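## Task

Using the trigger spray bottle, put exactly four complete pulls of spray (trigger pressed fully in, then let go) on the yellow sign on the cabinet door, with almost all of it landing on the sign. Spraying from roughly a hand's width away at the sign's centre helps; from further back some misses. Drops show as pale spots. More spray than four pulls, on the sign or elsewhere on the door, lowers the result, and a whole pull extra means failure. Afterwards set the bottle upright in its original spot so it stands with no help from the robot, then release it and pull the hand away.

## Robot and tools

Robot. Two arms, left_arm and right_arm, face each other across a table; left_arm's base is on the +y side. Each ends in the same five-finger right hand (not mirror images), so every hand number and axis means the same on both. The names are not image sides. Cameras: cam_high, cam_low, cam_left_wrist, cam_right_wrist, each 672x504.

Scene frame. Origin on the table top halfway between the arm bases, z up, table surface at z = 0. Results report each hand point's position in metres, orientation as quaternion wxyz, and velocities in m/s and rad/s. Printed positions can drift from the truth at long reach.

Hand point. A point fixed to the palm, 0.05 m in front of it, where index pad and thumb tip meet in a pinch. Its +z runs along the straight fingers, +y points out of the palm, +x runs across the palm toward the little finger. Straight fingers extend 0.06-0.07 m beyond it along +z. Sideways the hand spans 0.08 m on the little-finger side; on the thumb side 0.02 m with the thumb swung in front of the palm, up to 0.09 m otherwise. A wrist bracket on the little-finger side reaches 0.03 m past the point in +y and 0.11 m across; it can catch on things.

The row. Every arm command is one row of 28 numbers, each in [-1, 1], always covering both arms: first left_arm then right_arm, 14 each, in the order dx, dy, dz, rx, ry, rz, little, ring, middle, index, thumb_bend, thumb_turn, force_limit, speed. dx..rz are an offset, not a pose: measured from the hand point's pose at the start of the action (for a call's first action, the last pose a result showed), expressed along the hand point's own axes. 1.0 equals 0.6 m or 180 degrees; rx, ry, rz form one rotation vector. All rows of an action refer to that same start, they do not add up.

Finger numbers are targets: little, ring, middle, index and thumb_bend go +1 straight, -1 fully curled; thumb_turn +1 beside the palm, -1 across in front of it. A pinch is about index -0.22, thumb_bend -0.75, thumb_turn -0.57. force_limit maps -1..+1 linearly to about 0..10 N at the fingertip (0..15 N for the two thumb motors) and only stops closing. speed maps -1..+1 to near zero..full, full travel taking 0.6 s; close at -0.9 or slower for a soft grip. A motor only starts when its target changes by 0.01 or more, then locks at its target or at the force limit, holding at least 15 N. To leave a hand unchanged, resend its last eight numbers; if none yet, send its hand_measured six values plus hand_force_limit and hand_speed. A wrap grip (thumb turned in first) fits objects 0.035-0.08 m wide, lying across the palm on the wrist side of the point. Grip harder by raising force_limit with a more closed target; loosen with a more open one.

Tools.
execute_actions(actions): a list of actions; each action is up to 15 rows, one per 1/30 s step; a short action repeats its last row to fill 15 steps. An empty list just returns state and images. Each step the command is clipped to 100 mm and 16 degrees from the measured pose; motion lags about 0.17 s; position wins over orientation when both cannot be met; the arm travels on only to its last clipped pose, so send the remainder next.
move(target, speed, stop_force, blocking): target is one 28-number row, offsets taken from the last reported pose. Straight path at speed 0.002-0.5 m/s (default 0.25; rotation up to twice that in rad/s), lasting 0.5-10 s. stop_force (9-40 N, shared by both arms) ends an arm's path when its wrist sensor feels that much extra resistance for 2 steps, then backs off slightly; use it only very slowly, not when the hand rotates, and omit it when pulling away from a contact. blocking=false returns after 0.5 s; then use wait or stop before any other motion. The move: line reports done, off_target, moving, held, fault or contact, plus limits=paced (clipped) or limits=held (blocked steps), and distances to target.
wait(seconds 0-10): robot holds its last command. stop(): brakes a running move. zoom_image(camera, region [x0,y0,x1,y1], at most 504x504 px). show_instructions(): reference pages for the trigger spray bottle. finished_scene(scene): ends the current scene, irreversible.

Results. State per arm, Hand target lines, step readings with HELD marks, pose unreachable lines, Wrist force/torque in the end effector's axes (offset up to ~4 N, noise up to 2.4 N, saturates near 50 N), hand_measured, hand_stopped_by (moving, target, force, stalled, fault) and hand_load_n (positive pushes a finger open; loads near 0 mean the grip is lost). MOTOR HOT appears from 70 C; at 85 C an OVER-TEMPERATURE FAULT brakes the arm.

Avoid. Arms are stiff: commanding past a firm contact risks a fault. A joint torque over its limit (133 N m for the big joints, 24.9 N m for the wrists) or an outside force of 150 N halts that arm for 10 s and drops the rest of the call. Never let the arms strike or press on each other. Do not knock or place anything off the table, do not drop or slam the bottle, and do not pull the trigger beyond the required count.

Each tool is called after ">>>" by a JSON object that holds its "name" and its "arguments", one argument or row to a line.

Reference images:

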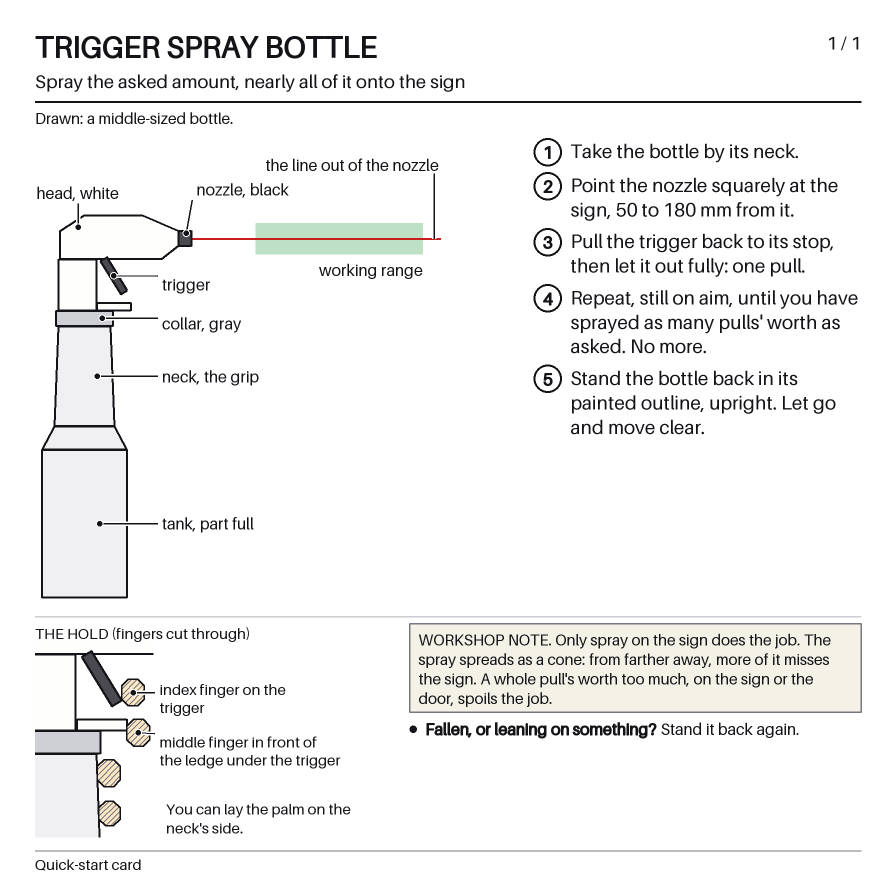

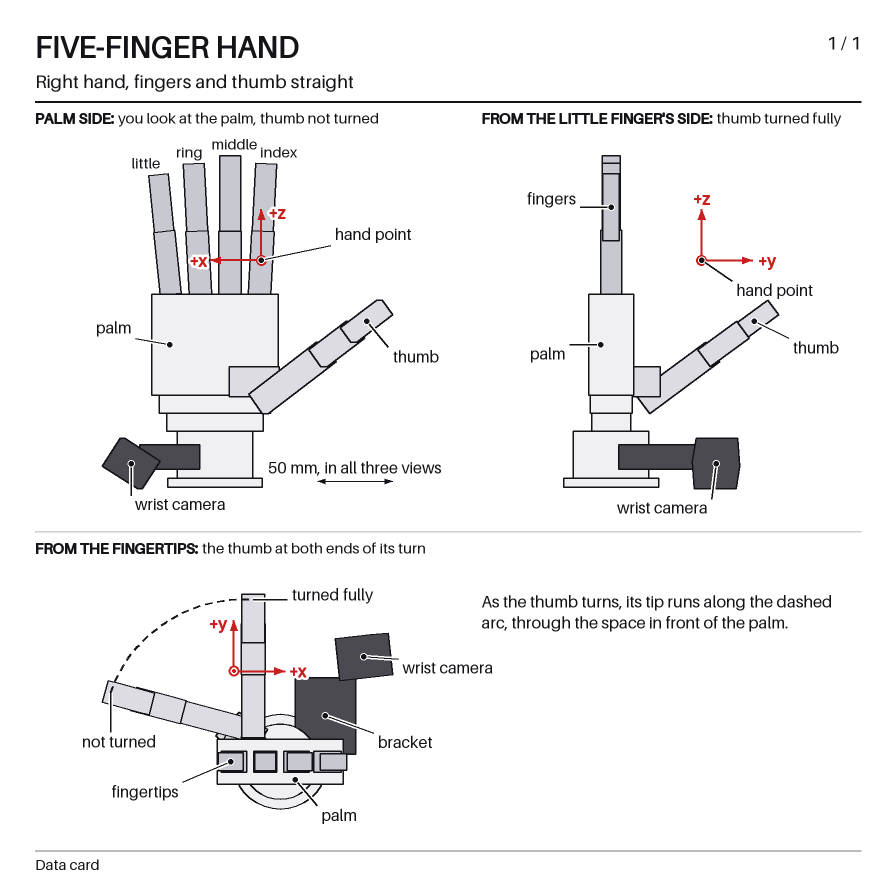

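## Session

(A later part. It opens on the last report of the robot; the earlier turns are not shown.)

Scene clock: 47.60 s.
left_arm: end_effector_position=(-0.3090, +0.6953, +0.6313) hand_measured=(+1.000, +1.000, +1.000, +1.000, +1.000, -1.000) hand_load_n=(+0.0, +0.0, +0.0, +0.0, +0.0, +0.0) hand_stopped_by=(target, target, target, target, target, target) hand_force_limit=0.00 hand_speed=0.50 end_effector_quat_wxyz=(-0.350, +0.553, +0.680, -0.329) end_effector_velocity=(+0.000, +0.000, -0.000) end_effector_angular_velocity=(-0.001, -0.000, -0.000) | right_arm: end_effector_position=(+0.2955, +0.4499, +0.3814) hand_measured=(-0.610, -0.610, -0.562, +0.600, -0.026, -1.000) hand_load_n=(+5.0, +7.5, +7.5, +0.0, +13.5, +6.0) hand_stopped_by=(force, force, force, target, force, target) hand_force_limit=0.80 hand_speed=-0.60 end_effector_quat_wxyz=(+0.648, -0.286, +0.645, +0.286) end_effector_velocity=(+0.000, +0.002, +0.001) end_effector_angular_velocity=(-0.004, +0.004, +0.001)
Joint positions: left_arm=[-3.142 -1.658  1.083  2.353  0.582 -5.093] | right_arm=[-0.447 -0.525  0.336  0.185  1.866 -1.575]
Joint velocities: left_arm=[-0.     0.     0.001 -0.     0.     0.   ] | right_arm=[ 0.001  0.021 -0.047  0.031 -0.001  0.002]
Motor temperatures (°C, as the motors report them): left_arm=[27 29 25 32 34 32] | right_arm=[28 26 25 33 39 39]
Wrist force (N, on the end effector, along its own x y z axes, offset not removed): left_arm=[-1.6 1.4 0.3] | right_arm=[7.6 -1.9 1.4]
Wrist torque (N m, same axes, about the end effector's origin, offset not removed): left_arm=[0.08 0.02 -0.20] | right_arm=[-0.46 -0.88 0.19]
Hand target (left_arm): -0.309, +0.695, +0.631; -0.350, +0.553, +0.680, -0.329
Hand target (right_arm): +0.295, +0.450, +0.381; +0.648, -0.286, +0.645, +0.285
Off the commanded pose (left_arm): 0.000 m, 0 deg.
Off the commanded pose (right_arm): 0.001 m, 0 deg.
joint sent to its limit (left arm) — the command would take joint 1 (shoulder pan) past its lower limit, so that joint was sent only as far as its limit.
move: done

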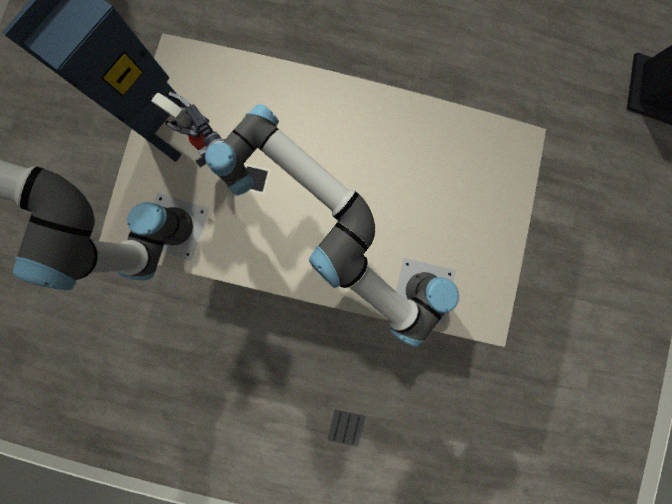

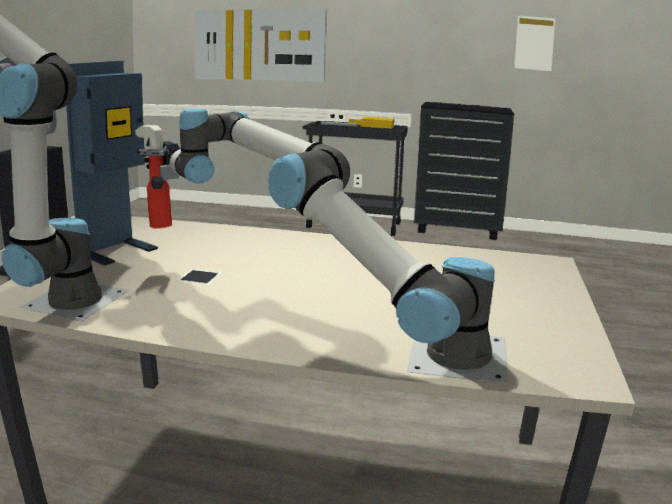

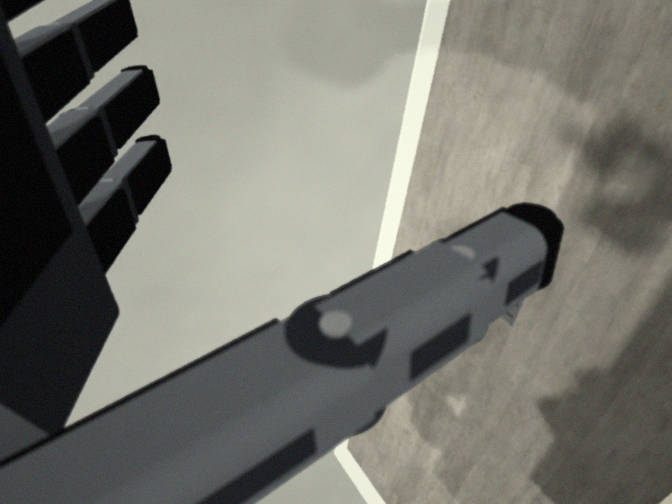

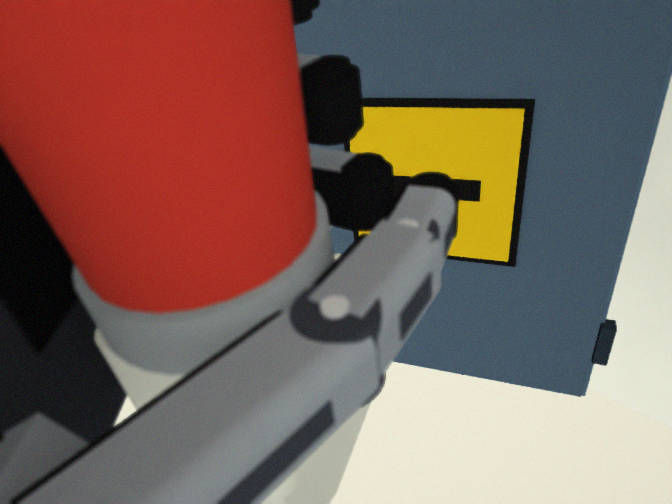

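>>> {"name": "move", "arguments": {
  "target": [0,0,0,0,0,0,1,1,1,1,1,-1,0,0.5,-0.02,0,0,0,-0.028,0.01,-1,-1,-1,0.6,-1,-1,0.8,-0.6],
  "speed": 0.05
}}

>>> {"name": "move", "arguments": {
  "target": [0,0,0,0,0,0,1,1,1,1,1,-1,0,0.5,0,0,0,0,0,0,-1,-1,-1,-0.35,-1,-1,1,-0.3]
}}

>>> {"name": "zoom_image", "arguments": {
  "camera": "cam_low",
  "region": [80,90,200,180]
}}

Scene clock: 48.97 s.
left_arm: end_effector_position=(-0.3090, +0.6953, +0.6313) hand_measured=(+1.000, +1.000, +1.000, +1.000, +1.000, -1.000) hand_load_n=(+0.0, +0.0, +0.0, +0.0, +0.0, +0.0) hand_stopped_by=(target, target, target, target, target, target) hand_force_limit=0.00 hand_speed=0.50 end_effector_quat_wxyz=(-0.350, +0.553, +0.680, -0.329) end_effector_velocity=(-0.000, -0.000, +0.000) end_effector_angular_velocity=(+0.002, +0.000, +0.001) | right_arm: end_effector_position=(+0.2954, +0.4499, +0.3933) hand_measured=(-0.610, -0.610, -0.562, +0.600, -0.026, -1.000) hand_load_n=(+4.5, +7.5, +7.5, +0.0, +13.5, +6.0) hand_stopped_by=(force, force, force, target, force, target) hand_force_limit=0.80 hand_speed=-0.60 end_effector_quat_wxyz=(+0.671, -0.263, +0.621, +0.308) end_effector_velocity=(-0.000, -0.000, +0.002) end_effector_angular_velocity=(+0.009, -0.005, +0.001)
Joint positions: left_arm=[-3.142 -1.658  1.083  2.353  0.582 -5.093] | right_arm=[-0.446 -0.567  0.448  0.024  1.867 -1.57 ]
Joint velocities: left_arm=[ 0.001  0.    -0.002  0.    -0.    -0.001] | right_arm=[-0.    -0.005  0.012 -0.018 -0.001 -0.001]
Motor temperatures (°C, as the motors report them): left_arm=[27 29 25 32 34 32] | right_arm=[28 26 25 33 39 39]
Wrist force (N, on the end effector, along its own x y z axes, offset not removed): left_arm=[0.3 2.0 0.7] | right_arm=[0.9 -1.0 -2.3]
Wrist torque (N m, same axes, about the end effector's origin, offset not removed): left_arm=[0.13 -0.13 -0.06] | right_arm=[-0.05 0.09 -0.32]
Hand target (left_arm): -0.309, +0.695, +0.631; -0.350, +0.553, +0.680, -0.329
Hand target (right_arm): +0.295, +0.450, +0.393; +0.672, -0.263, +0.620, +0.308
Off the commanded pose (left_arm): 0.000 m, 0 deg.
Off the commanded pose (right_arm): 0.000 m, 0 deg.
joint sent to its limit (left arm) — the command would take joint 1 (shoulder pan) past its lower limit, so that joint was sent only as far as its limit.
move: done

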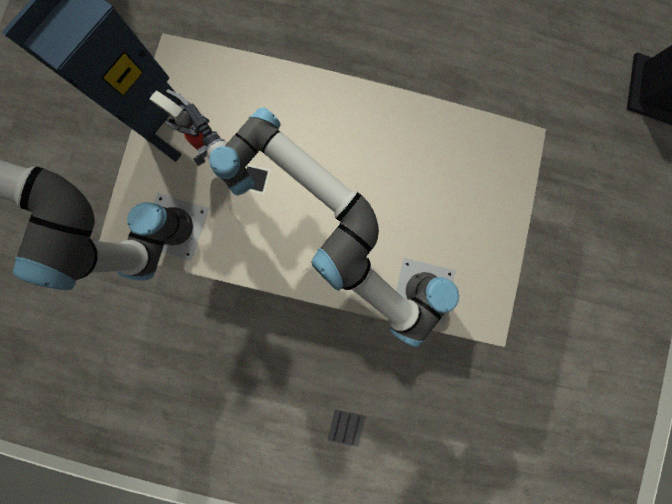

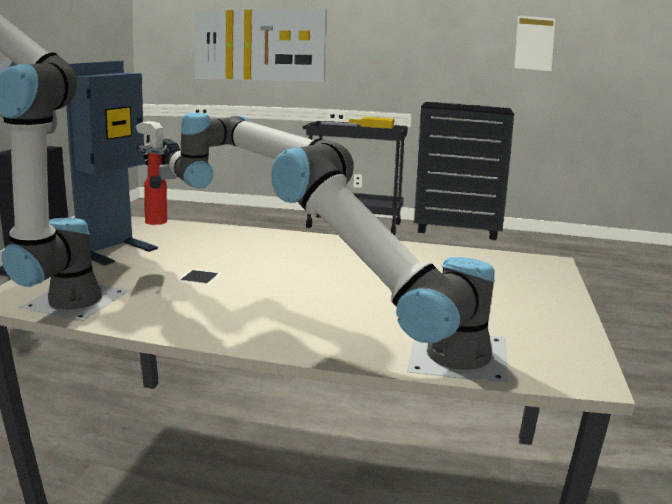

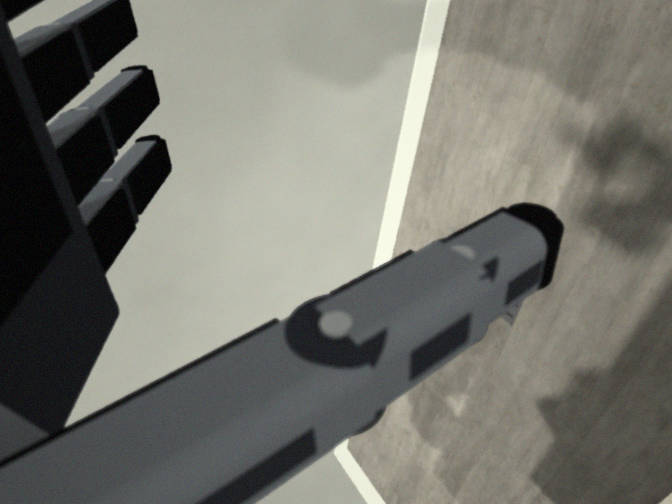

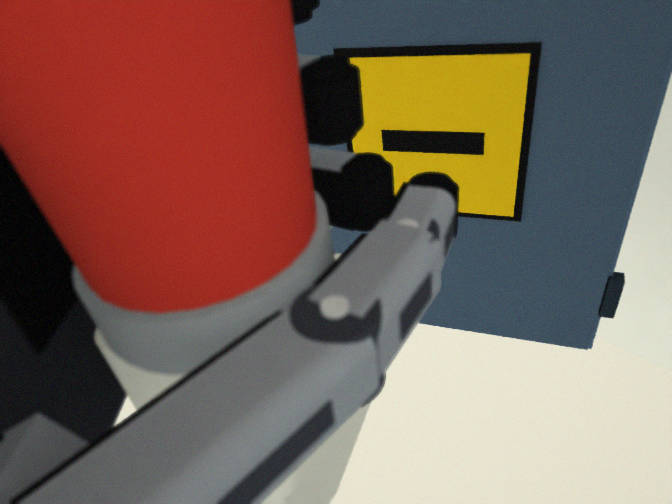

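Scene clock: 50.07 s.
left_arm: end_effector_position=(-0.3090, +0.6953, +0.6313) hand_measured=(+1.000, +1.000, +1.000, +1.000, +1.000, -1.000) hand_load_n=(+0.0, +0.0, +0.0, +0.0, +0.0, +0.0) hand_stopped_by=(target, target, target, target, target, target) hand_force_limit=0.00 hand_speed=0.50 end_effector_quat_wxyz=(-0.350, +0.553, +0.680, -0.329) end_effector_velocity=(+0.000, +0.000, +0.000) end_effector_angular_velocity=(+0.002, -0.000, -0.000) | right_arm: end_effector_position=(+0.2954, +0.4499, +0.3933) hand_measured=(-0.610, -0.610, -0.562, -0.350, -0.026, -1.000) hand_load_n=(+4.5, +7.5, +7.5, +1.0, +13.5, +6.0) hand_stopped_by=(force, force, force, target, force, target) hand_force_limit=1.00 hand_speed=-0.30 end_effector_quat_wxyz=(+0.671, -0.263, +0.621, +0.308) end_effector_velocity=(-0.000, +0.000, +0.000) end_effector_angular_velocity=(+0.001, -0.001, +0.001)
Joint positions: left_arm=[-3.142 -1.658  1.083  2.353  0.582 -5.093] | right_arm=[-0.446 -0.567  0.448  0.024  1.867 -1.57 ]
Joint velocities: left_arm=[-0.     0.    -0.002 -0.    -0.     0.   ] | right_arm=[ 0.001  0.001 -0.002 -0.     0.    -0.   ]
Motor temperatures (°C, as the motors report them): left_arm=[27 29 25 32 34 32] | right_arm=[28 26 25 33 39 39]
Wrist force (N, on the end effector, along its own x y z axes, offset not removed): left_arm=[-0.7 0.5 -0.9] | right_arm=[3.2 -0.7 -2.2]
Wrist torque (N m, same axes, about the end effector's origin, offset not removed): left_arm=[0.10 0.05 -0.20] | right_arm=[-0.28 0.06 -0.07]
Hand target (left_arm): -0.309, +0.695, +0.631; -0.350, +0.553, +0.680, -0.329
Hand target (right_arm): +0.295, +0.450, +0.393; +0.671, -0.263, +0.621, +0.308
Off the commanded pose (left_arm): 0.000 m, 0 deg.
Off the commanded pose (right_arm): 0.000 m, 0 deg.
joint sent to its limit (left arm) — the command would take joint 1 (shoulder pan) past its lower limit, so that joint was sent only as far as its limit.
move: done

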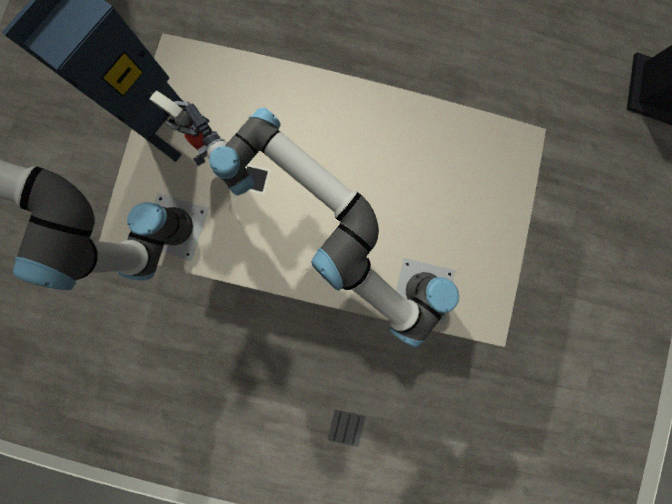

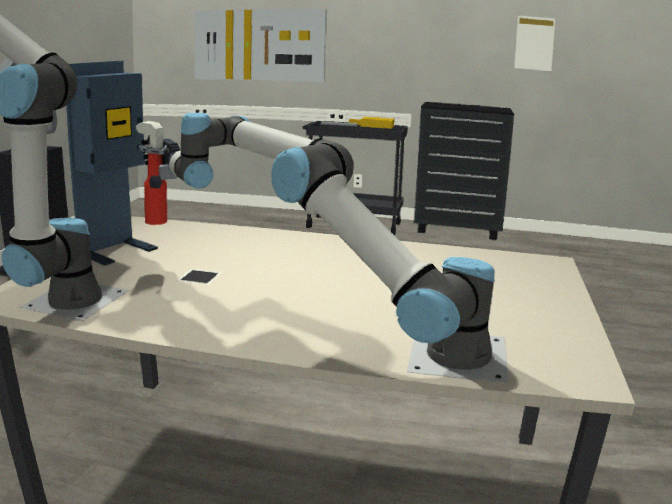

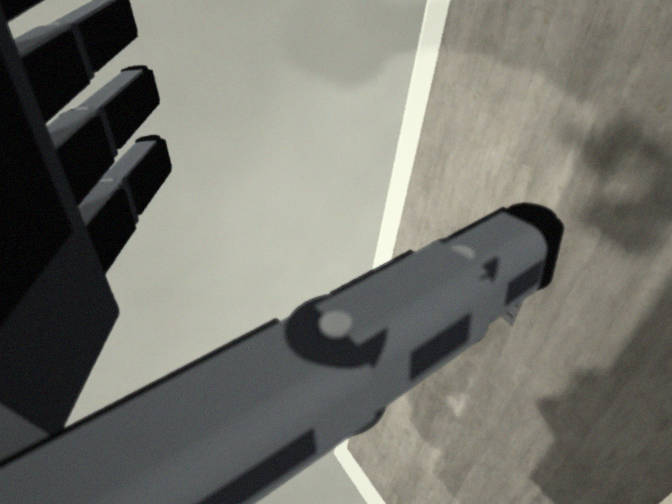

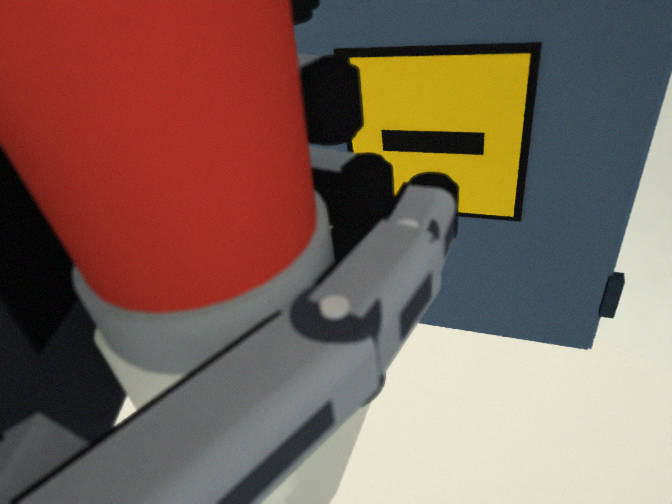

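Region (80, 90, 200, 180) of cam_low's 672x504 image, scaled by 4.200, with more detail than that image has; it fills the top 378 rows of this view, and the rest is white.

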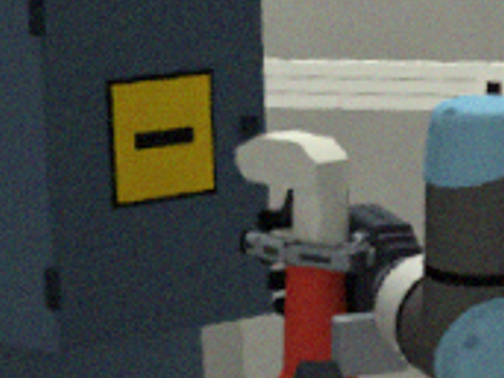

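>>> {"name": "move", "arguments": {
  "target": [0,0,0,0,0,0,1,1,1,1,1,-1,0,0.5,0,0,0,0,0,0,-1,-1,-1,-1,-1,-1,1,-0.7]
}}

>>> {"name": "zoom_image", "arguments": {
  "camera": "cam_low",
  "region": [95,95,175,155]
}}

Scene clock: 50.93 s.
left_arm: end_effector_position=(-0.3090, +0.6953, +0.6313) hand_measured=(+1.000, +1.000, +1.000, +1.000, +1.000, -1.000) hand_load_n=(+0.0, +0.0, +0.0, +0.0, +0.0, +0.0) hand_stopped_by=(target, target, target, target, target, target) hand_force_limit=0.00 hand_speed=0.50 end_effector_quat_wxyz=(-0.350, +0.553, +0.680, -0.329) end_effector_velocity=(+0.000, +0.000, +0.000) end_effector_angular_velocity=(+0.002, -0.000, -0.000) | right_arm: end_effector_position=(+0.2954, +0.4499, +0.3933) hand_measured=(-0.610, -0.610, -0.562, -0.612, -0.026, -1.000) hand_load_n=(+4.0, +6.5, +6.5, +9.5, +14.0, +5.0) hand_stopped_by=(force, force, force, force, force, target) hand_force_limit=1.00 hand_speed=-0.70 end_effector_quat_wxyz=(+0.671, -0.263, +0.621, +0.308) end_effector_velocity=(+0.000, -0.000, +0.000) end_effector_angular_velocity=(-0.000, -0.000, -0.001)
Joint positions: left_arm=[-3.142 -1.658  1.083  2.353  0.582 -5.093] | right_arm=[-0.446 -0.567  0.448  0.024  1.867 -1.57 ]
Joint velocities: left_arm=[-0.001  0.    -0.002 -0.     0.    -0.   ] | right_arm=[-0.     0.    -0.     0.     0.001 -0.   ]
Motor temperatures (°C, as the motors report them): left_arm=[27 29 25 32 34 32] | right_arm=[28 26 25 33 39 39]
Wrist force (N, on the end effector, along its own x y z axes, offset not removed): left_arm=[-0.4 0.6 0.5] | right_arm=[4.3 2.0 2.5]
Wrist torque (N m, same axes, about the end effector's origin, offset not removed): left_arm=[-0.08 -0.06 -0.21] | right_arm=[0.19 -0.50 0.12]
Hand target (left_arm): -0.309, +0.695, +0.631; -0.350, +0.553, +0.680, -0.329
Hand target (right_arm): +0.295, +0.450, +0.393; +0.671, -0.263, +0.621, +0.308
Off the commanded pose (left_arm): 0.000 m, 0 deg.
Off the commanded pose (right_arm): 0.000 m, 0 deg.
joint sent to its limit (left arm) — the command would take joint 1 (shoulder pan) past its lower limit, so that joint was sent only as far as its limit.
move: done

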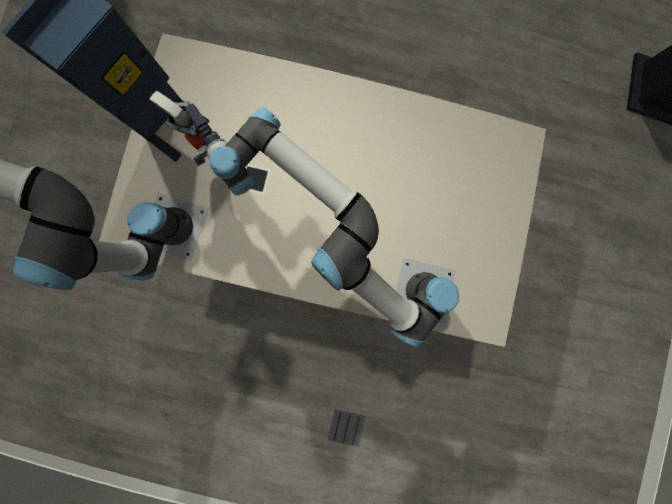

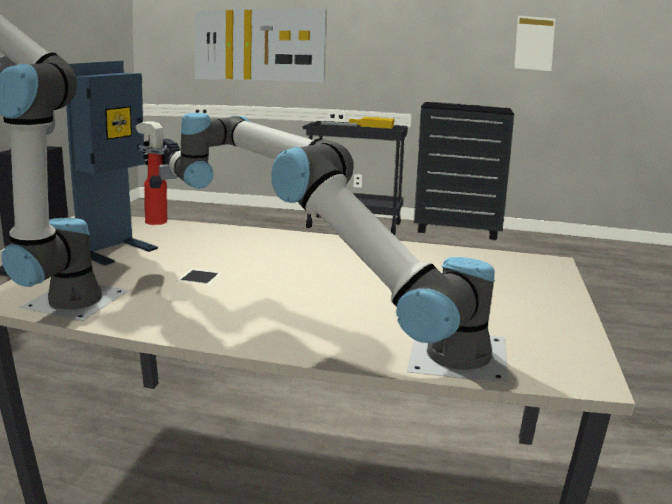

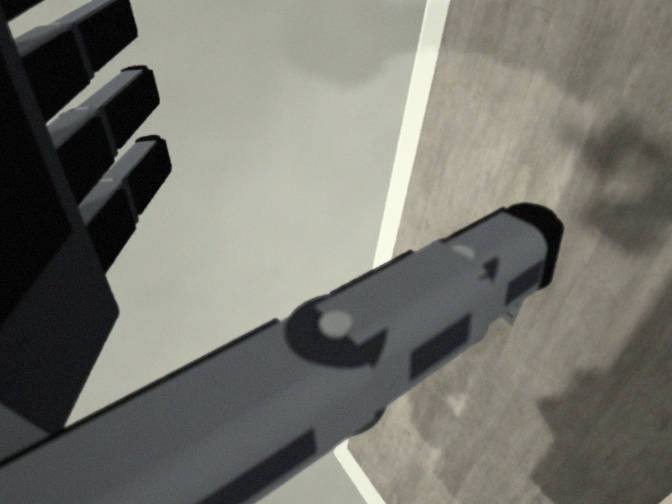

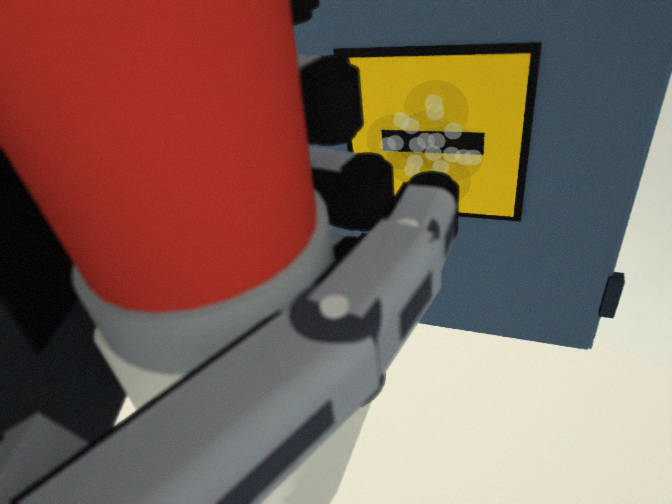

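Region (95, 95, 175, 155) of cam_low's 672x504 image, scaled by 6.300, with more detail than that image has; it fills the top 378 rows of this view, and the rest is white.

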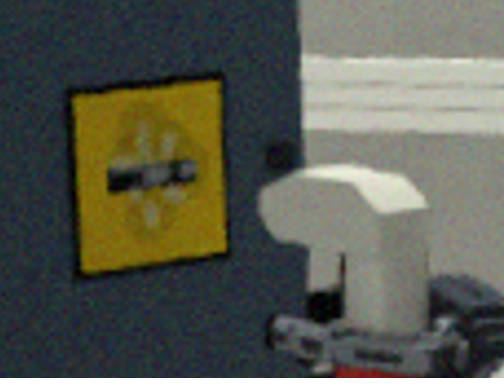

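>>> {"name": "execute_actions", "arguments": {
  "actions": [
    [[0,0,0,0,0,0,1,1,1,1,1,-1,0,0.5,0,0,0,0,0,0,-1,-1,-1,-0.2,-1,-1,1,-0.5]],
    [[0,0,0,0,0,0,1,1,1,1,1,-1,0,0.5,0,0,0,0,0,0,-1,-1,-1,-0.2,-1,-1,1,-0.5]],
    [[0,0,0,0,0,0,1,1,1,1,1,-1,0,0.5,0,0,0,0,0,0,-1,-1,-1,-1,-1,-1,1,-0.65]],
    [[0,0,0,0,0,0,1,1,1,1,1,-1,0,0.5,0,0,0,0,0,0,-1,-1,-1,-1,-1,-1,1,-0.65]],
    [[0,0,0,0,0,0,1,1,1,1,1,-1,0,0.5,0,0,0,0,0,0,-1,-1,-1,-0.2,-1,-1,1,-0.5]],
    [[0,0,0,0,0,0,1,1,1,1,1,-1,0,0.5,0,0,0,0,0,0,-1,-1,-1,-0.2,-1,-1,1,-0.5]],
    [[0,0,0,0,0,0,1,1,1,1,1,-1,0,0.5,0,0,0,0,0,0,-1,-1,-1,-1,-1,-1,1,-0.65]],
    [[0,0,0,0,0,0,1,1,1,1,1,-1,0,0.5,0,0,0,0,0,0,-1,-1,-1,-1,-1,-1,1,-0.65]],
    [[0,0,0,0,0,0,1,1,1,1,1,-1,0,0.5,0,0,0,0,0,0,-1,-1,-1,-0.2,-1,-1,1,-0.5]],
    [[0,0,0,0,0,0,1,1,1,1,1,-1,0,0.5,0,0,0,0,0,0,-1,-1,-1,-0.2,-1,-1,1,-0.5]],
    [[0,0,0,0,0,0,1,1,1,1,1,-1,0,0.5,0,0,0,0,0,0,-1,-1,-1,-1,-1,-1,1,-0.65]],
    [[0,0,0,0,0,0,1,1,1,1,1,-1,0,0.5,0,0,0,0,0,0,-1,-1,-1,-1,-1,-1,1,-0.65]]
  ]
}}

>>> {"name": "move", "arguments": {
  "target": [0,0,0,0,0,0,1,1,1,1,1,-1,0,0.5,0.205,-0.113,-0.283,-0.122,0,0.01,-1,-1,-1,0.6,-1,-1,1,0],
  "speed": 0.12
}}

>>> {"name": "zoom_image", "arguments": {
  "camera": "cam_low",
  "region": [130,170,290,290]
}}

>>> {"name": "zoom_image", "arguments": {
  "camera": "cam_high",
  "region": [190,115,310,205]
}}

Scene clock: 57.43 s.
left_arm: end_effector_position=(-0.3090, +0.6953, +0.6313) hand_measured=(+1.000, +1.000, +1.000, +1.000, +1.000, -1.000) hand_load_n=(+0.0, +0.0, +0.0, +0.0, +0.0, +0.0) hand_stopped_by=(target, target, target, target, target, target) hand_force_limit=0.00 hand_speed=0.50 end_effector_quat_wxyz=(-0.350, +0.553, +0.680, -0.329) end_effector_velocity=(+0.000, -0.000, +0.000) end_effector_angular_velocity=(-0.000, -0.000, -0.000) | right_arm: end_effector_position=(+0.2954, +0.4499, +0.3933) hand_measured=(-0.610, -0.610, -0.562, -0.622, -0.026, -1.000) hand_load_n=(+4.0, +6.5, +6.5, +9.5, +14.0, +5.0) hand_stopped_by=(force, force, force, force, force, target) hand_force_limit=1.00 hand_speed=-0.65 end_effector_quat_wxyz=(+0.671, -0.263, +0.621, +0.308) end_effector_velocity=(+0.001, -0.000, +0.001) end_effector_angular_velocity=(+0.002, +0.000, -0.001)
Joint positions: left_arm=[-3.142 -1.658  1.083  2.353  0.582 -5.093] | right_arm=[-0.446 -0.567  0.448  0.024  1.867 -1.57 ]
Joint velocities: left_arm=[-0.    -0.    -0.     0.001  0.     0.   ] | right_arm=[-0.001 -0.    -0.001  0.     0.     0.001]
Motor temperatures (°C, as the motors report them): left_arm=[27 29 25 32 34 32] | right_arm=[28 26 25 33 39 39]
Wrist force (N, on the end effector, along its own x y z axes, offset not removed): left_arm=[0.0 1.7 2.5] | right_arm=[8.9 1.7 -1.8]
Wrist torque (N m, same axes, about the end effector's origin, offset not removed): left_arm=[-0.03 -0.20 -0.13] | right_arm=[0.27 -1.02 0.35]
Hand target (left_arm): -0.309, +0.695, +0.631; -0.350, +0.553, +0.680, -0.329
Hand target (right_arm): +0.295, +0.450, +0.393; +0.671, -0.263, +0.621, +0.308
Off the commanded pose (left_arm): 0.000 m, 0 deg.
Off the commanded pose (right_arm): 0.000 m, 0 deg.
joint sent to its limit (left arm) — the command would take joint 1 (shoulder pan) past its lower limit, so that joint was sent only as far as its limit.
Step readings (end_effector_position; steps 1 to 15: 1st action; 16 to 30: 2nd action; 31 to 45: 3rd action; 46 to 60: 4th action; 61 to 75: 5th action; 76 to 90: 6th action; 91 to 105: 7th action; 106 to 120: 8th action; 121 to 135: 9th action; 136 to 150: 10th action; 151 to 165: 11th action; 166 to 180: 12th action):
0: left_arm (-0.3090, +0.6953, +0.6313) | right_arm (+0.2954, +0.4499, +0.3933)
1: left_arm (-0.3090, +0.6953, +0.6313) | right_arm (+0.2954, +0.4499, +0.3933)
2: left_arm (-0.3090, +0.6953, +0.6313) | right_arm (+0.2954, +0.4499, +0.3933)
4: left_arm (-0.3090, +0.6953, +0.6313) | right_arm (+0.2954, +0.4499, +0.3933)
8: left_arm (-0.3090, +0.6953, +0.6313) | right_arm (+0.2954, +0.4499, +0.3933)
15: left_arm (-0.3090, +0.6953, +0.6313) | right_arm (+0.2954, +0.4499, +0.3933)
16: left_arm (-0.3090, +0.6953, +0.6313) | right_arm (+0.2954, +0.4499, +0.3933)
17: left_arm (-0.3090, +0.6953, +0.6313) | right_arm (+0.2954, +0.4499, +0.3933)
19: left_arm (-0.3090, +0.6953, +0.6313) | right_arm (+0.2954, +0.4499, +0.3933)
23: left_arm (-0.3090, +0.6953, +0.6313) | right_arm (+0.2954, +0.4499, +0.3933)
30: left_arm (-0.3090, +0.6953, +0.6313) | right_arm (+0.2954, +0.4499, +0.3933)
31: left_arm (-0.3090, +0.6953, +0.6313) | right_arm (+0.2954, +0.4499, +0.3933)
32: left_arm (-0.3090, +0.6953, +0.6313) | right_arm (+0.2954, +0.4499, +0.3933)
34: left_arm (-0.3090, +0.6953, +0.6313) | right_arm (+0.2954, +0.4499, +0.3933)
38: left_arm (-0.3090, +0.6953, +0.6313) | right_arm (+0.2954, +0.4499, +0.3933)
45: left_arm (-0.3090, +0.6953, +0.6313) | right_arm (+0.2954, +0.4499, +0.3933)
46: left_arm (-0.3090, +0.6953, +0.6313) | right_arm (+0.2954, +0.4499, +0.3933)
47: left_arm (-0.3090, +0.6953, +0.6313) | right_arm (+0.2954, +0.4499, +0.3933)
49: left_arm (-0.3090, +0.6953, +0.6313) | right_arm (+0.2954, +0.4499, +0.3933)
53: left_arm (-0.3090, +0.6953, +0.6313) | right_arm (+0.2954, +0.4499, +0.3933)
60: left_arm (-0.3090, +0.6953, +0.6313) | right_arm (+0.2954, +0.4499, +0.3933)
61: left_arm (-0.3090, +0.6953, +0.6313) | right_arm (+0.2954, +0.4499, +0.3933)
62: left_arm (-0.3090, +0.6953, +0.6313) | right_arm (+0.2954, +0.4499, +0.3933)
64: left_arm (-0.3090, +0.6953, +0.6313) | right_arm (+0.2954, +0.4499, +0.3933)
68: left_arm (-0.3090, +0.6953, +0.6313) | right_arm (+0.2954, +0.4499, +0.3933)
75: left_arm (-0.3090, +0.6953, +0.6313) | right_arm (+0.2954, +0.4499, +0.3933)
76: left_arm (-0.3090, +0.6953, +0.6313) | right_arm (+0.2954, +0.4499, +0.3933)
77: left_arm (-0.3090, +0.6953, +0.6313) | right_arm (+0.2954, +0.4499, +0.3933)
79: left_arm (-0.3090, +0.6953, +0.6313) | right_arm (+0.2954, +0.4499, +0.3933)
83: left_arm (-0.3090, +0.6953, +0.6313) | right_arm (+0.2954, +0.4499, +0.3933)
90: left_arm (-0.3090, +0.6953, +0.6313) | right_arm (+0.2954, +0.4499, +0.3933)
91: left_arm (-0.3090, +0.6953, +0.6313) | right_arm (+0.2954, +0.4499, +0.3933)
92: left_arm (-0.3090, +0.6953, +0.6313) | right_arm (+0.2954, +0.4499, +0.3933)
94: left_arm (-0.3090, +0.6953, +0.6313) | right_arm (+0.2954, +0.4499, +0.3933)
98: left_arm (-0.3090, +0.6953, +0.6313) | right_arm (+0.2954, +0.4499, +0.3933)
105: left_arm (-0.3090, +0.6953, +0.6313) | right_arm (+0.2954, +0.4499, +0.3933)
106: left_arm (-0.3090, +0.6953, +0.6313) | right_arm (+0.2954, +0.4499, +0.3933)
107: left_arm (-0.3090, +0.6953, +0.6313) | right_arm (+0.2954, +0.4499, +0.3933)
109: left_arm (-0.3090, +0.6953, +0.6313) | right_arm (+0.2954, +0.4499, +0.3933)
113: left_arm (-0.3090, +0.6953, +0.6313) | right_arm (+0.2954, +0.4499, +0.3933)
120: left_arm (-0.3090, +0.6953, +0.6313) | right_arm (+0.2954, +0.4499, +0.3933)
121: left_arm (-0.3090, +0.6953, +0.6313) | right_arm (+0.2954, +0.4499, +0.3933)
122: left_arm (-0.3090, +0.6953, +0.6313) | right_arm (+0.2954, +0.4499, +0.3933)
124: left_arm (-0.3090, +0.6953, +0.6313) | right_arm (+0.2954, +0.4499, +0.3933)
128: left_arm (-0.3090, +0.6953, +0.6313) | right_arm (+0.2954, +0.4499, +0.3933)
135: left_arm (-0.3090, +0.6953, +0.6313) | right_arm (+0.2954, +0.4499, +0.3933)
136: left_arm (-0.3090, +0.6953, +0.6313) | right_arm (+0.2954, +0.4499, +0.3933)
137: left_arm (-0.3090, +0.6953, +0.6313) | right_arm (+0.2954, +0.4499, +0.3933)
139: left_arm (-0.3090, +0.6953, +0.6313) | right_arm (+0.2954, +0.4499, +0.3933)
143: left_arm (-0.3090, +0.6953, +0.6313) | right_arm (+0.2954, +0.4499, +0.3933)
150: left_arm (-0.3090, +0.6953, +0.6313) | right_arm (+0.2954, +0.4499, +0.3933)
151: left_arm (-0.3090, +0.6953, +0.6313) | right_arm (+0.2954, +0.4499, +0.3933)
152: left_arm (-0.3090, +0.6953, +0.6313) | right_arm (+0.2954, +0.4499, +0.3933)
154: left_arm (-0.3090, +0.6953, +0.6313) | right_arm (+0.2954, +0.4499, +0.3933)
158: left_arm (-0.3090, +0.6953, +0.6313) | right_arm (+0.2954, +0.4499, +0.3933)
165: left_arm (-0.3090, +0.6953, +0.6313) | right_arm (+0.2954, +0.4499, +0.3933)
166: left_arm (-0.3090, +0.6953, +0.6313) | right_arm (+0.2954, +0.4499, +0.3933)
167: left_arm (-0.3090, +0.6953, +0.6313) | right_arm (+0.2954, +0.4499, +0.3933)
169: left_arm (-0.3090, +0.6953, +0.6313) | right_arm (+0.2954, +0.4499, +0.3933)
173: left_arm (-0.3090, +0.6953, +0.6313) | right_arm (+0.2954, +0.4499, +0.3933)
180: end_effector_position above

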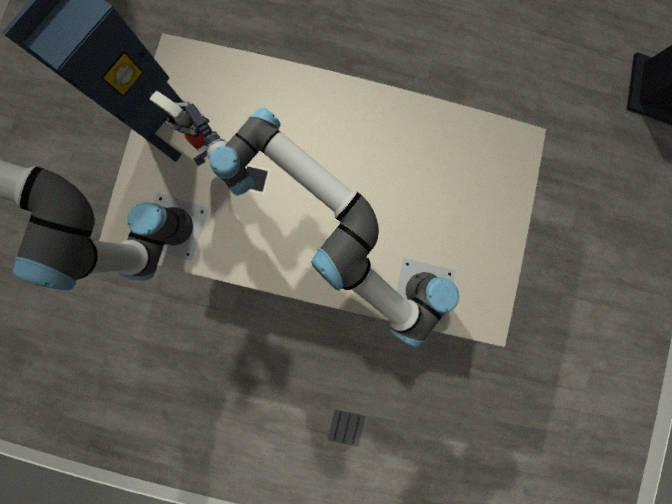

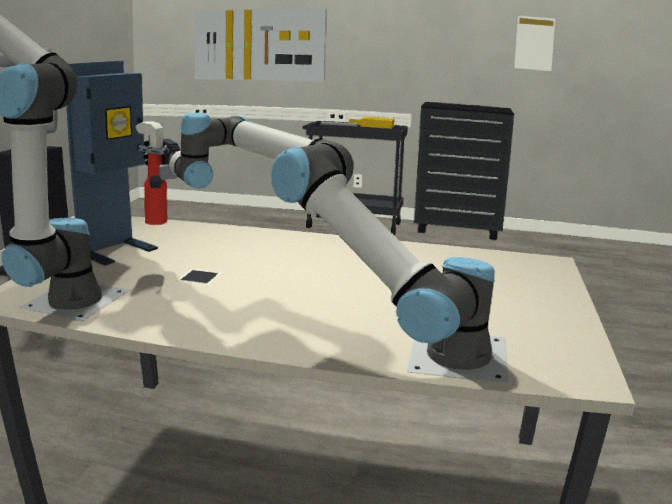

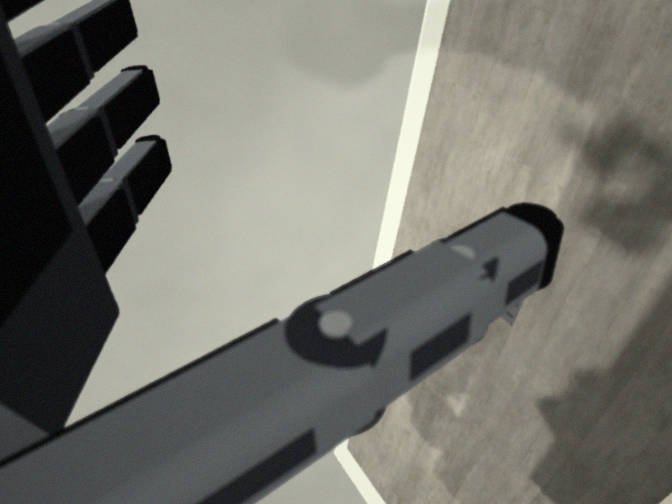

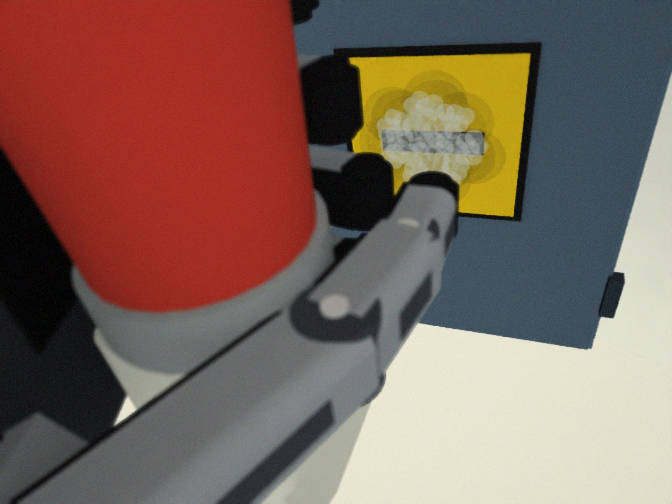

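Scene clock: 59.73 s.
left_arm: end_effector_position=(-0.3090, +0.6953, +0.6313) hand_measured=(+1.000, +1.000, +1.000, +1.000, +1.000, -1.000) hand_load_n=(+0.0, +0.0, +0.0, +0.0, +0.0, +0.0) hand_stopped_by=(target, target, target, target, target, target) hand_force_limit=0.00 hand_speed=0.50 end_effector_quat_wxyz=(-0.350, +0.553, +0.680, -0.329) end_effector_velocity=(+0.000, -0.000, +0.000) end_effector_angular_velocity=(-0.002, -0.000, -0.001) | right_arm: end_effector_position=(+0.2363, +0.2901, +0.2539) hand_measured=(-0.610, -0.610, -0.562, +0.600, -0.026, -1.000) hand_load_n=(+4.5, +7.0, +7.5, +0.0, +13.5, +5.5) hand_stopped_by=(force, force, force, target, force, target) hand_force_limit=1.00 hand_speed=0.00 end_effector_quat_wxyz=(+0.604, -0.377, +0.555, +0.431) end_effector_velocity=(-0.001, -0.001, -0.001) end_effector_angular_velocity=(+0.001, -0.002, +0.003)
Joint positions: left_arm=[-3.142 -1.658  1.083  2.353  0.582 -5.093] | right_arm=[-0.633 -0.952  1.526 -0.679  1.298 -1.52 ]
Joint velocities: left_arm=[-0.001 -0.     0.     0.001  0.     0.001] | right_arm=[-0.001 -0.001  0.005 -0.005 -0.004 -0.   ]
Motor temperatures (°C, as the motors report them): left_arm=[27 29 25 32 34 32] | right_arm=[28 26 25 33 39 39]
Wrist force (N, on the end effector, along its own x y z axes, offset not removed): left_arm=[-0.4 -0.8 0.5] | right_arm=[2.4 -0.9 3.8]
Wrist torque (N m, same axes, about the end effector's origin, offset not removed): left_arm=[-0.18 -0.04 -0.27] | right_arm=[-0.63 -0.16 -0.22]
Hand target (left_arm): -0.309, +0.695, +0.631; -0.350, +0.553, +0.680, -0.329
Hand target (right_arm): +0.236, +0.290, +0.254; +0.604, -0.377, +0.554, +0.431
Off the commanded pose (left_arm): 0.000 m, 0 deg.
Off the commanded pose (right_arm): 0.001 m, 0 deg.
joint sent to its limit (left arm) — the command would take joint 1 (shoulder pan) past its lower limit, so that joint was sent only as far as its limit.
move: done

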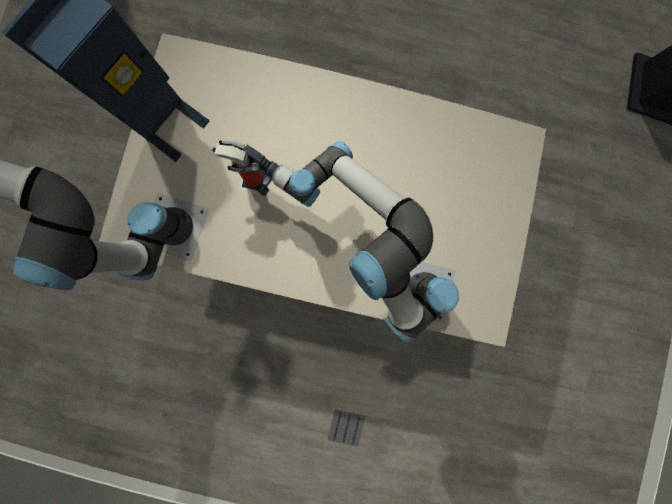

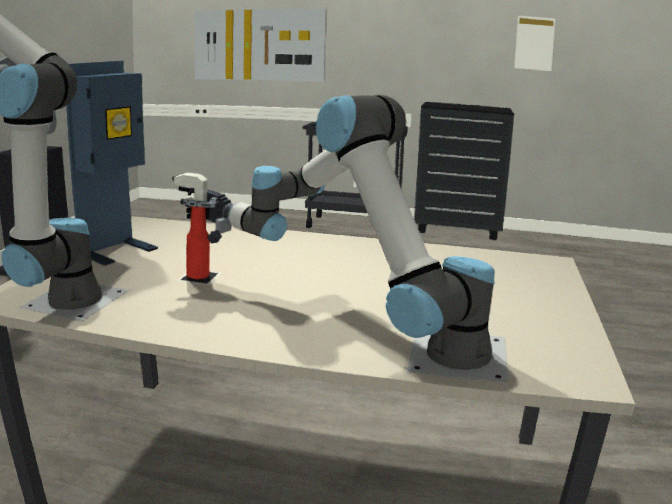

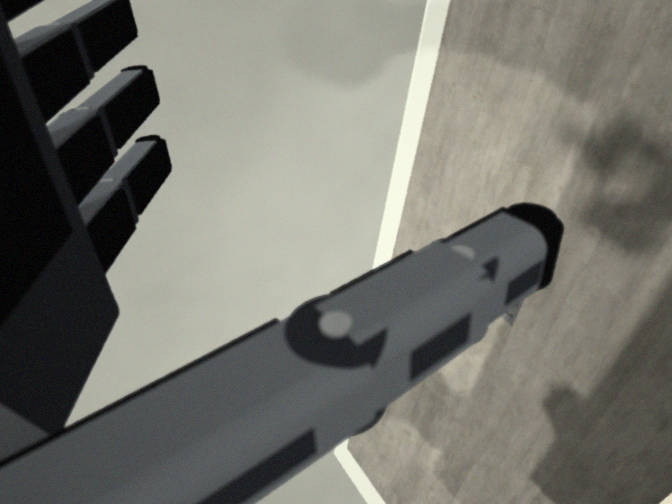

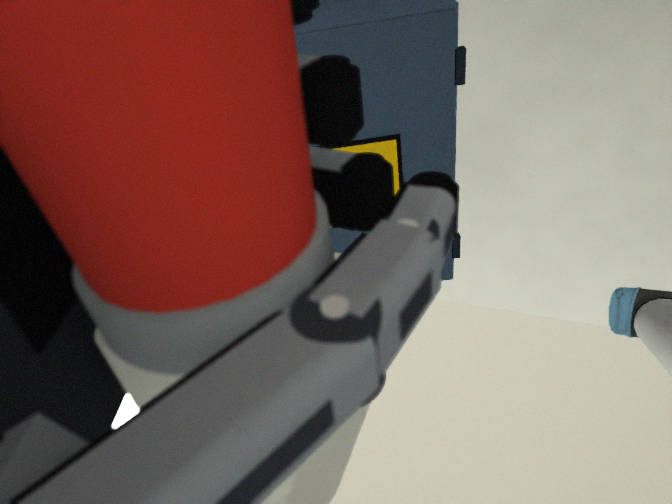

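Region (130, 170, 290, 290) of cam_low's 672x504 image, scaled by 3.150, with more detail than that image has; it fills the top 378 rows of this view, and the rest is white.

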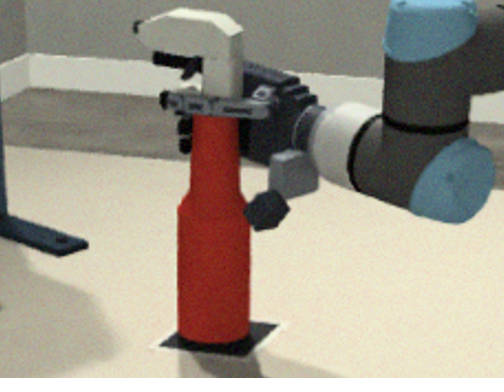

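Region (190, 115, 310, 205) of cam_high's 672x504 image, scaled by 4.200, with more detail than that image has; it fills the top 378 rows of this view, and the rest is white.

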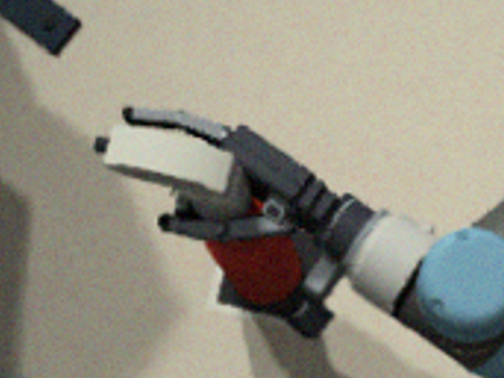

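>>> {"name": "zoom_image", "arguments": {
  "camera": "cam_low",
  "region": [98,102,142,142]
}}

Region (98, 102, 142, 142) of cam_low's 672x504 image, scaled by 11.455, with more detail than that image has; it fills the top 458 rows of this view, and the rest is white.

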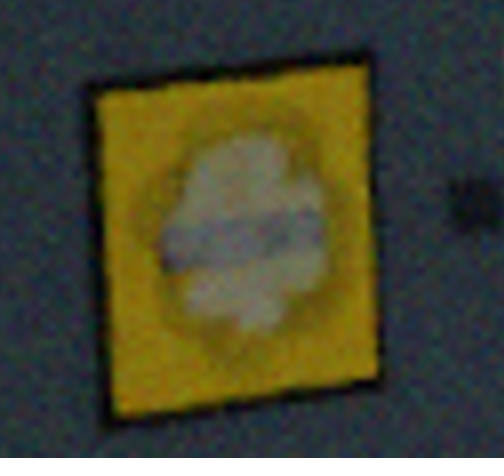

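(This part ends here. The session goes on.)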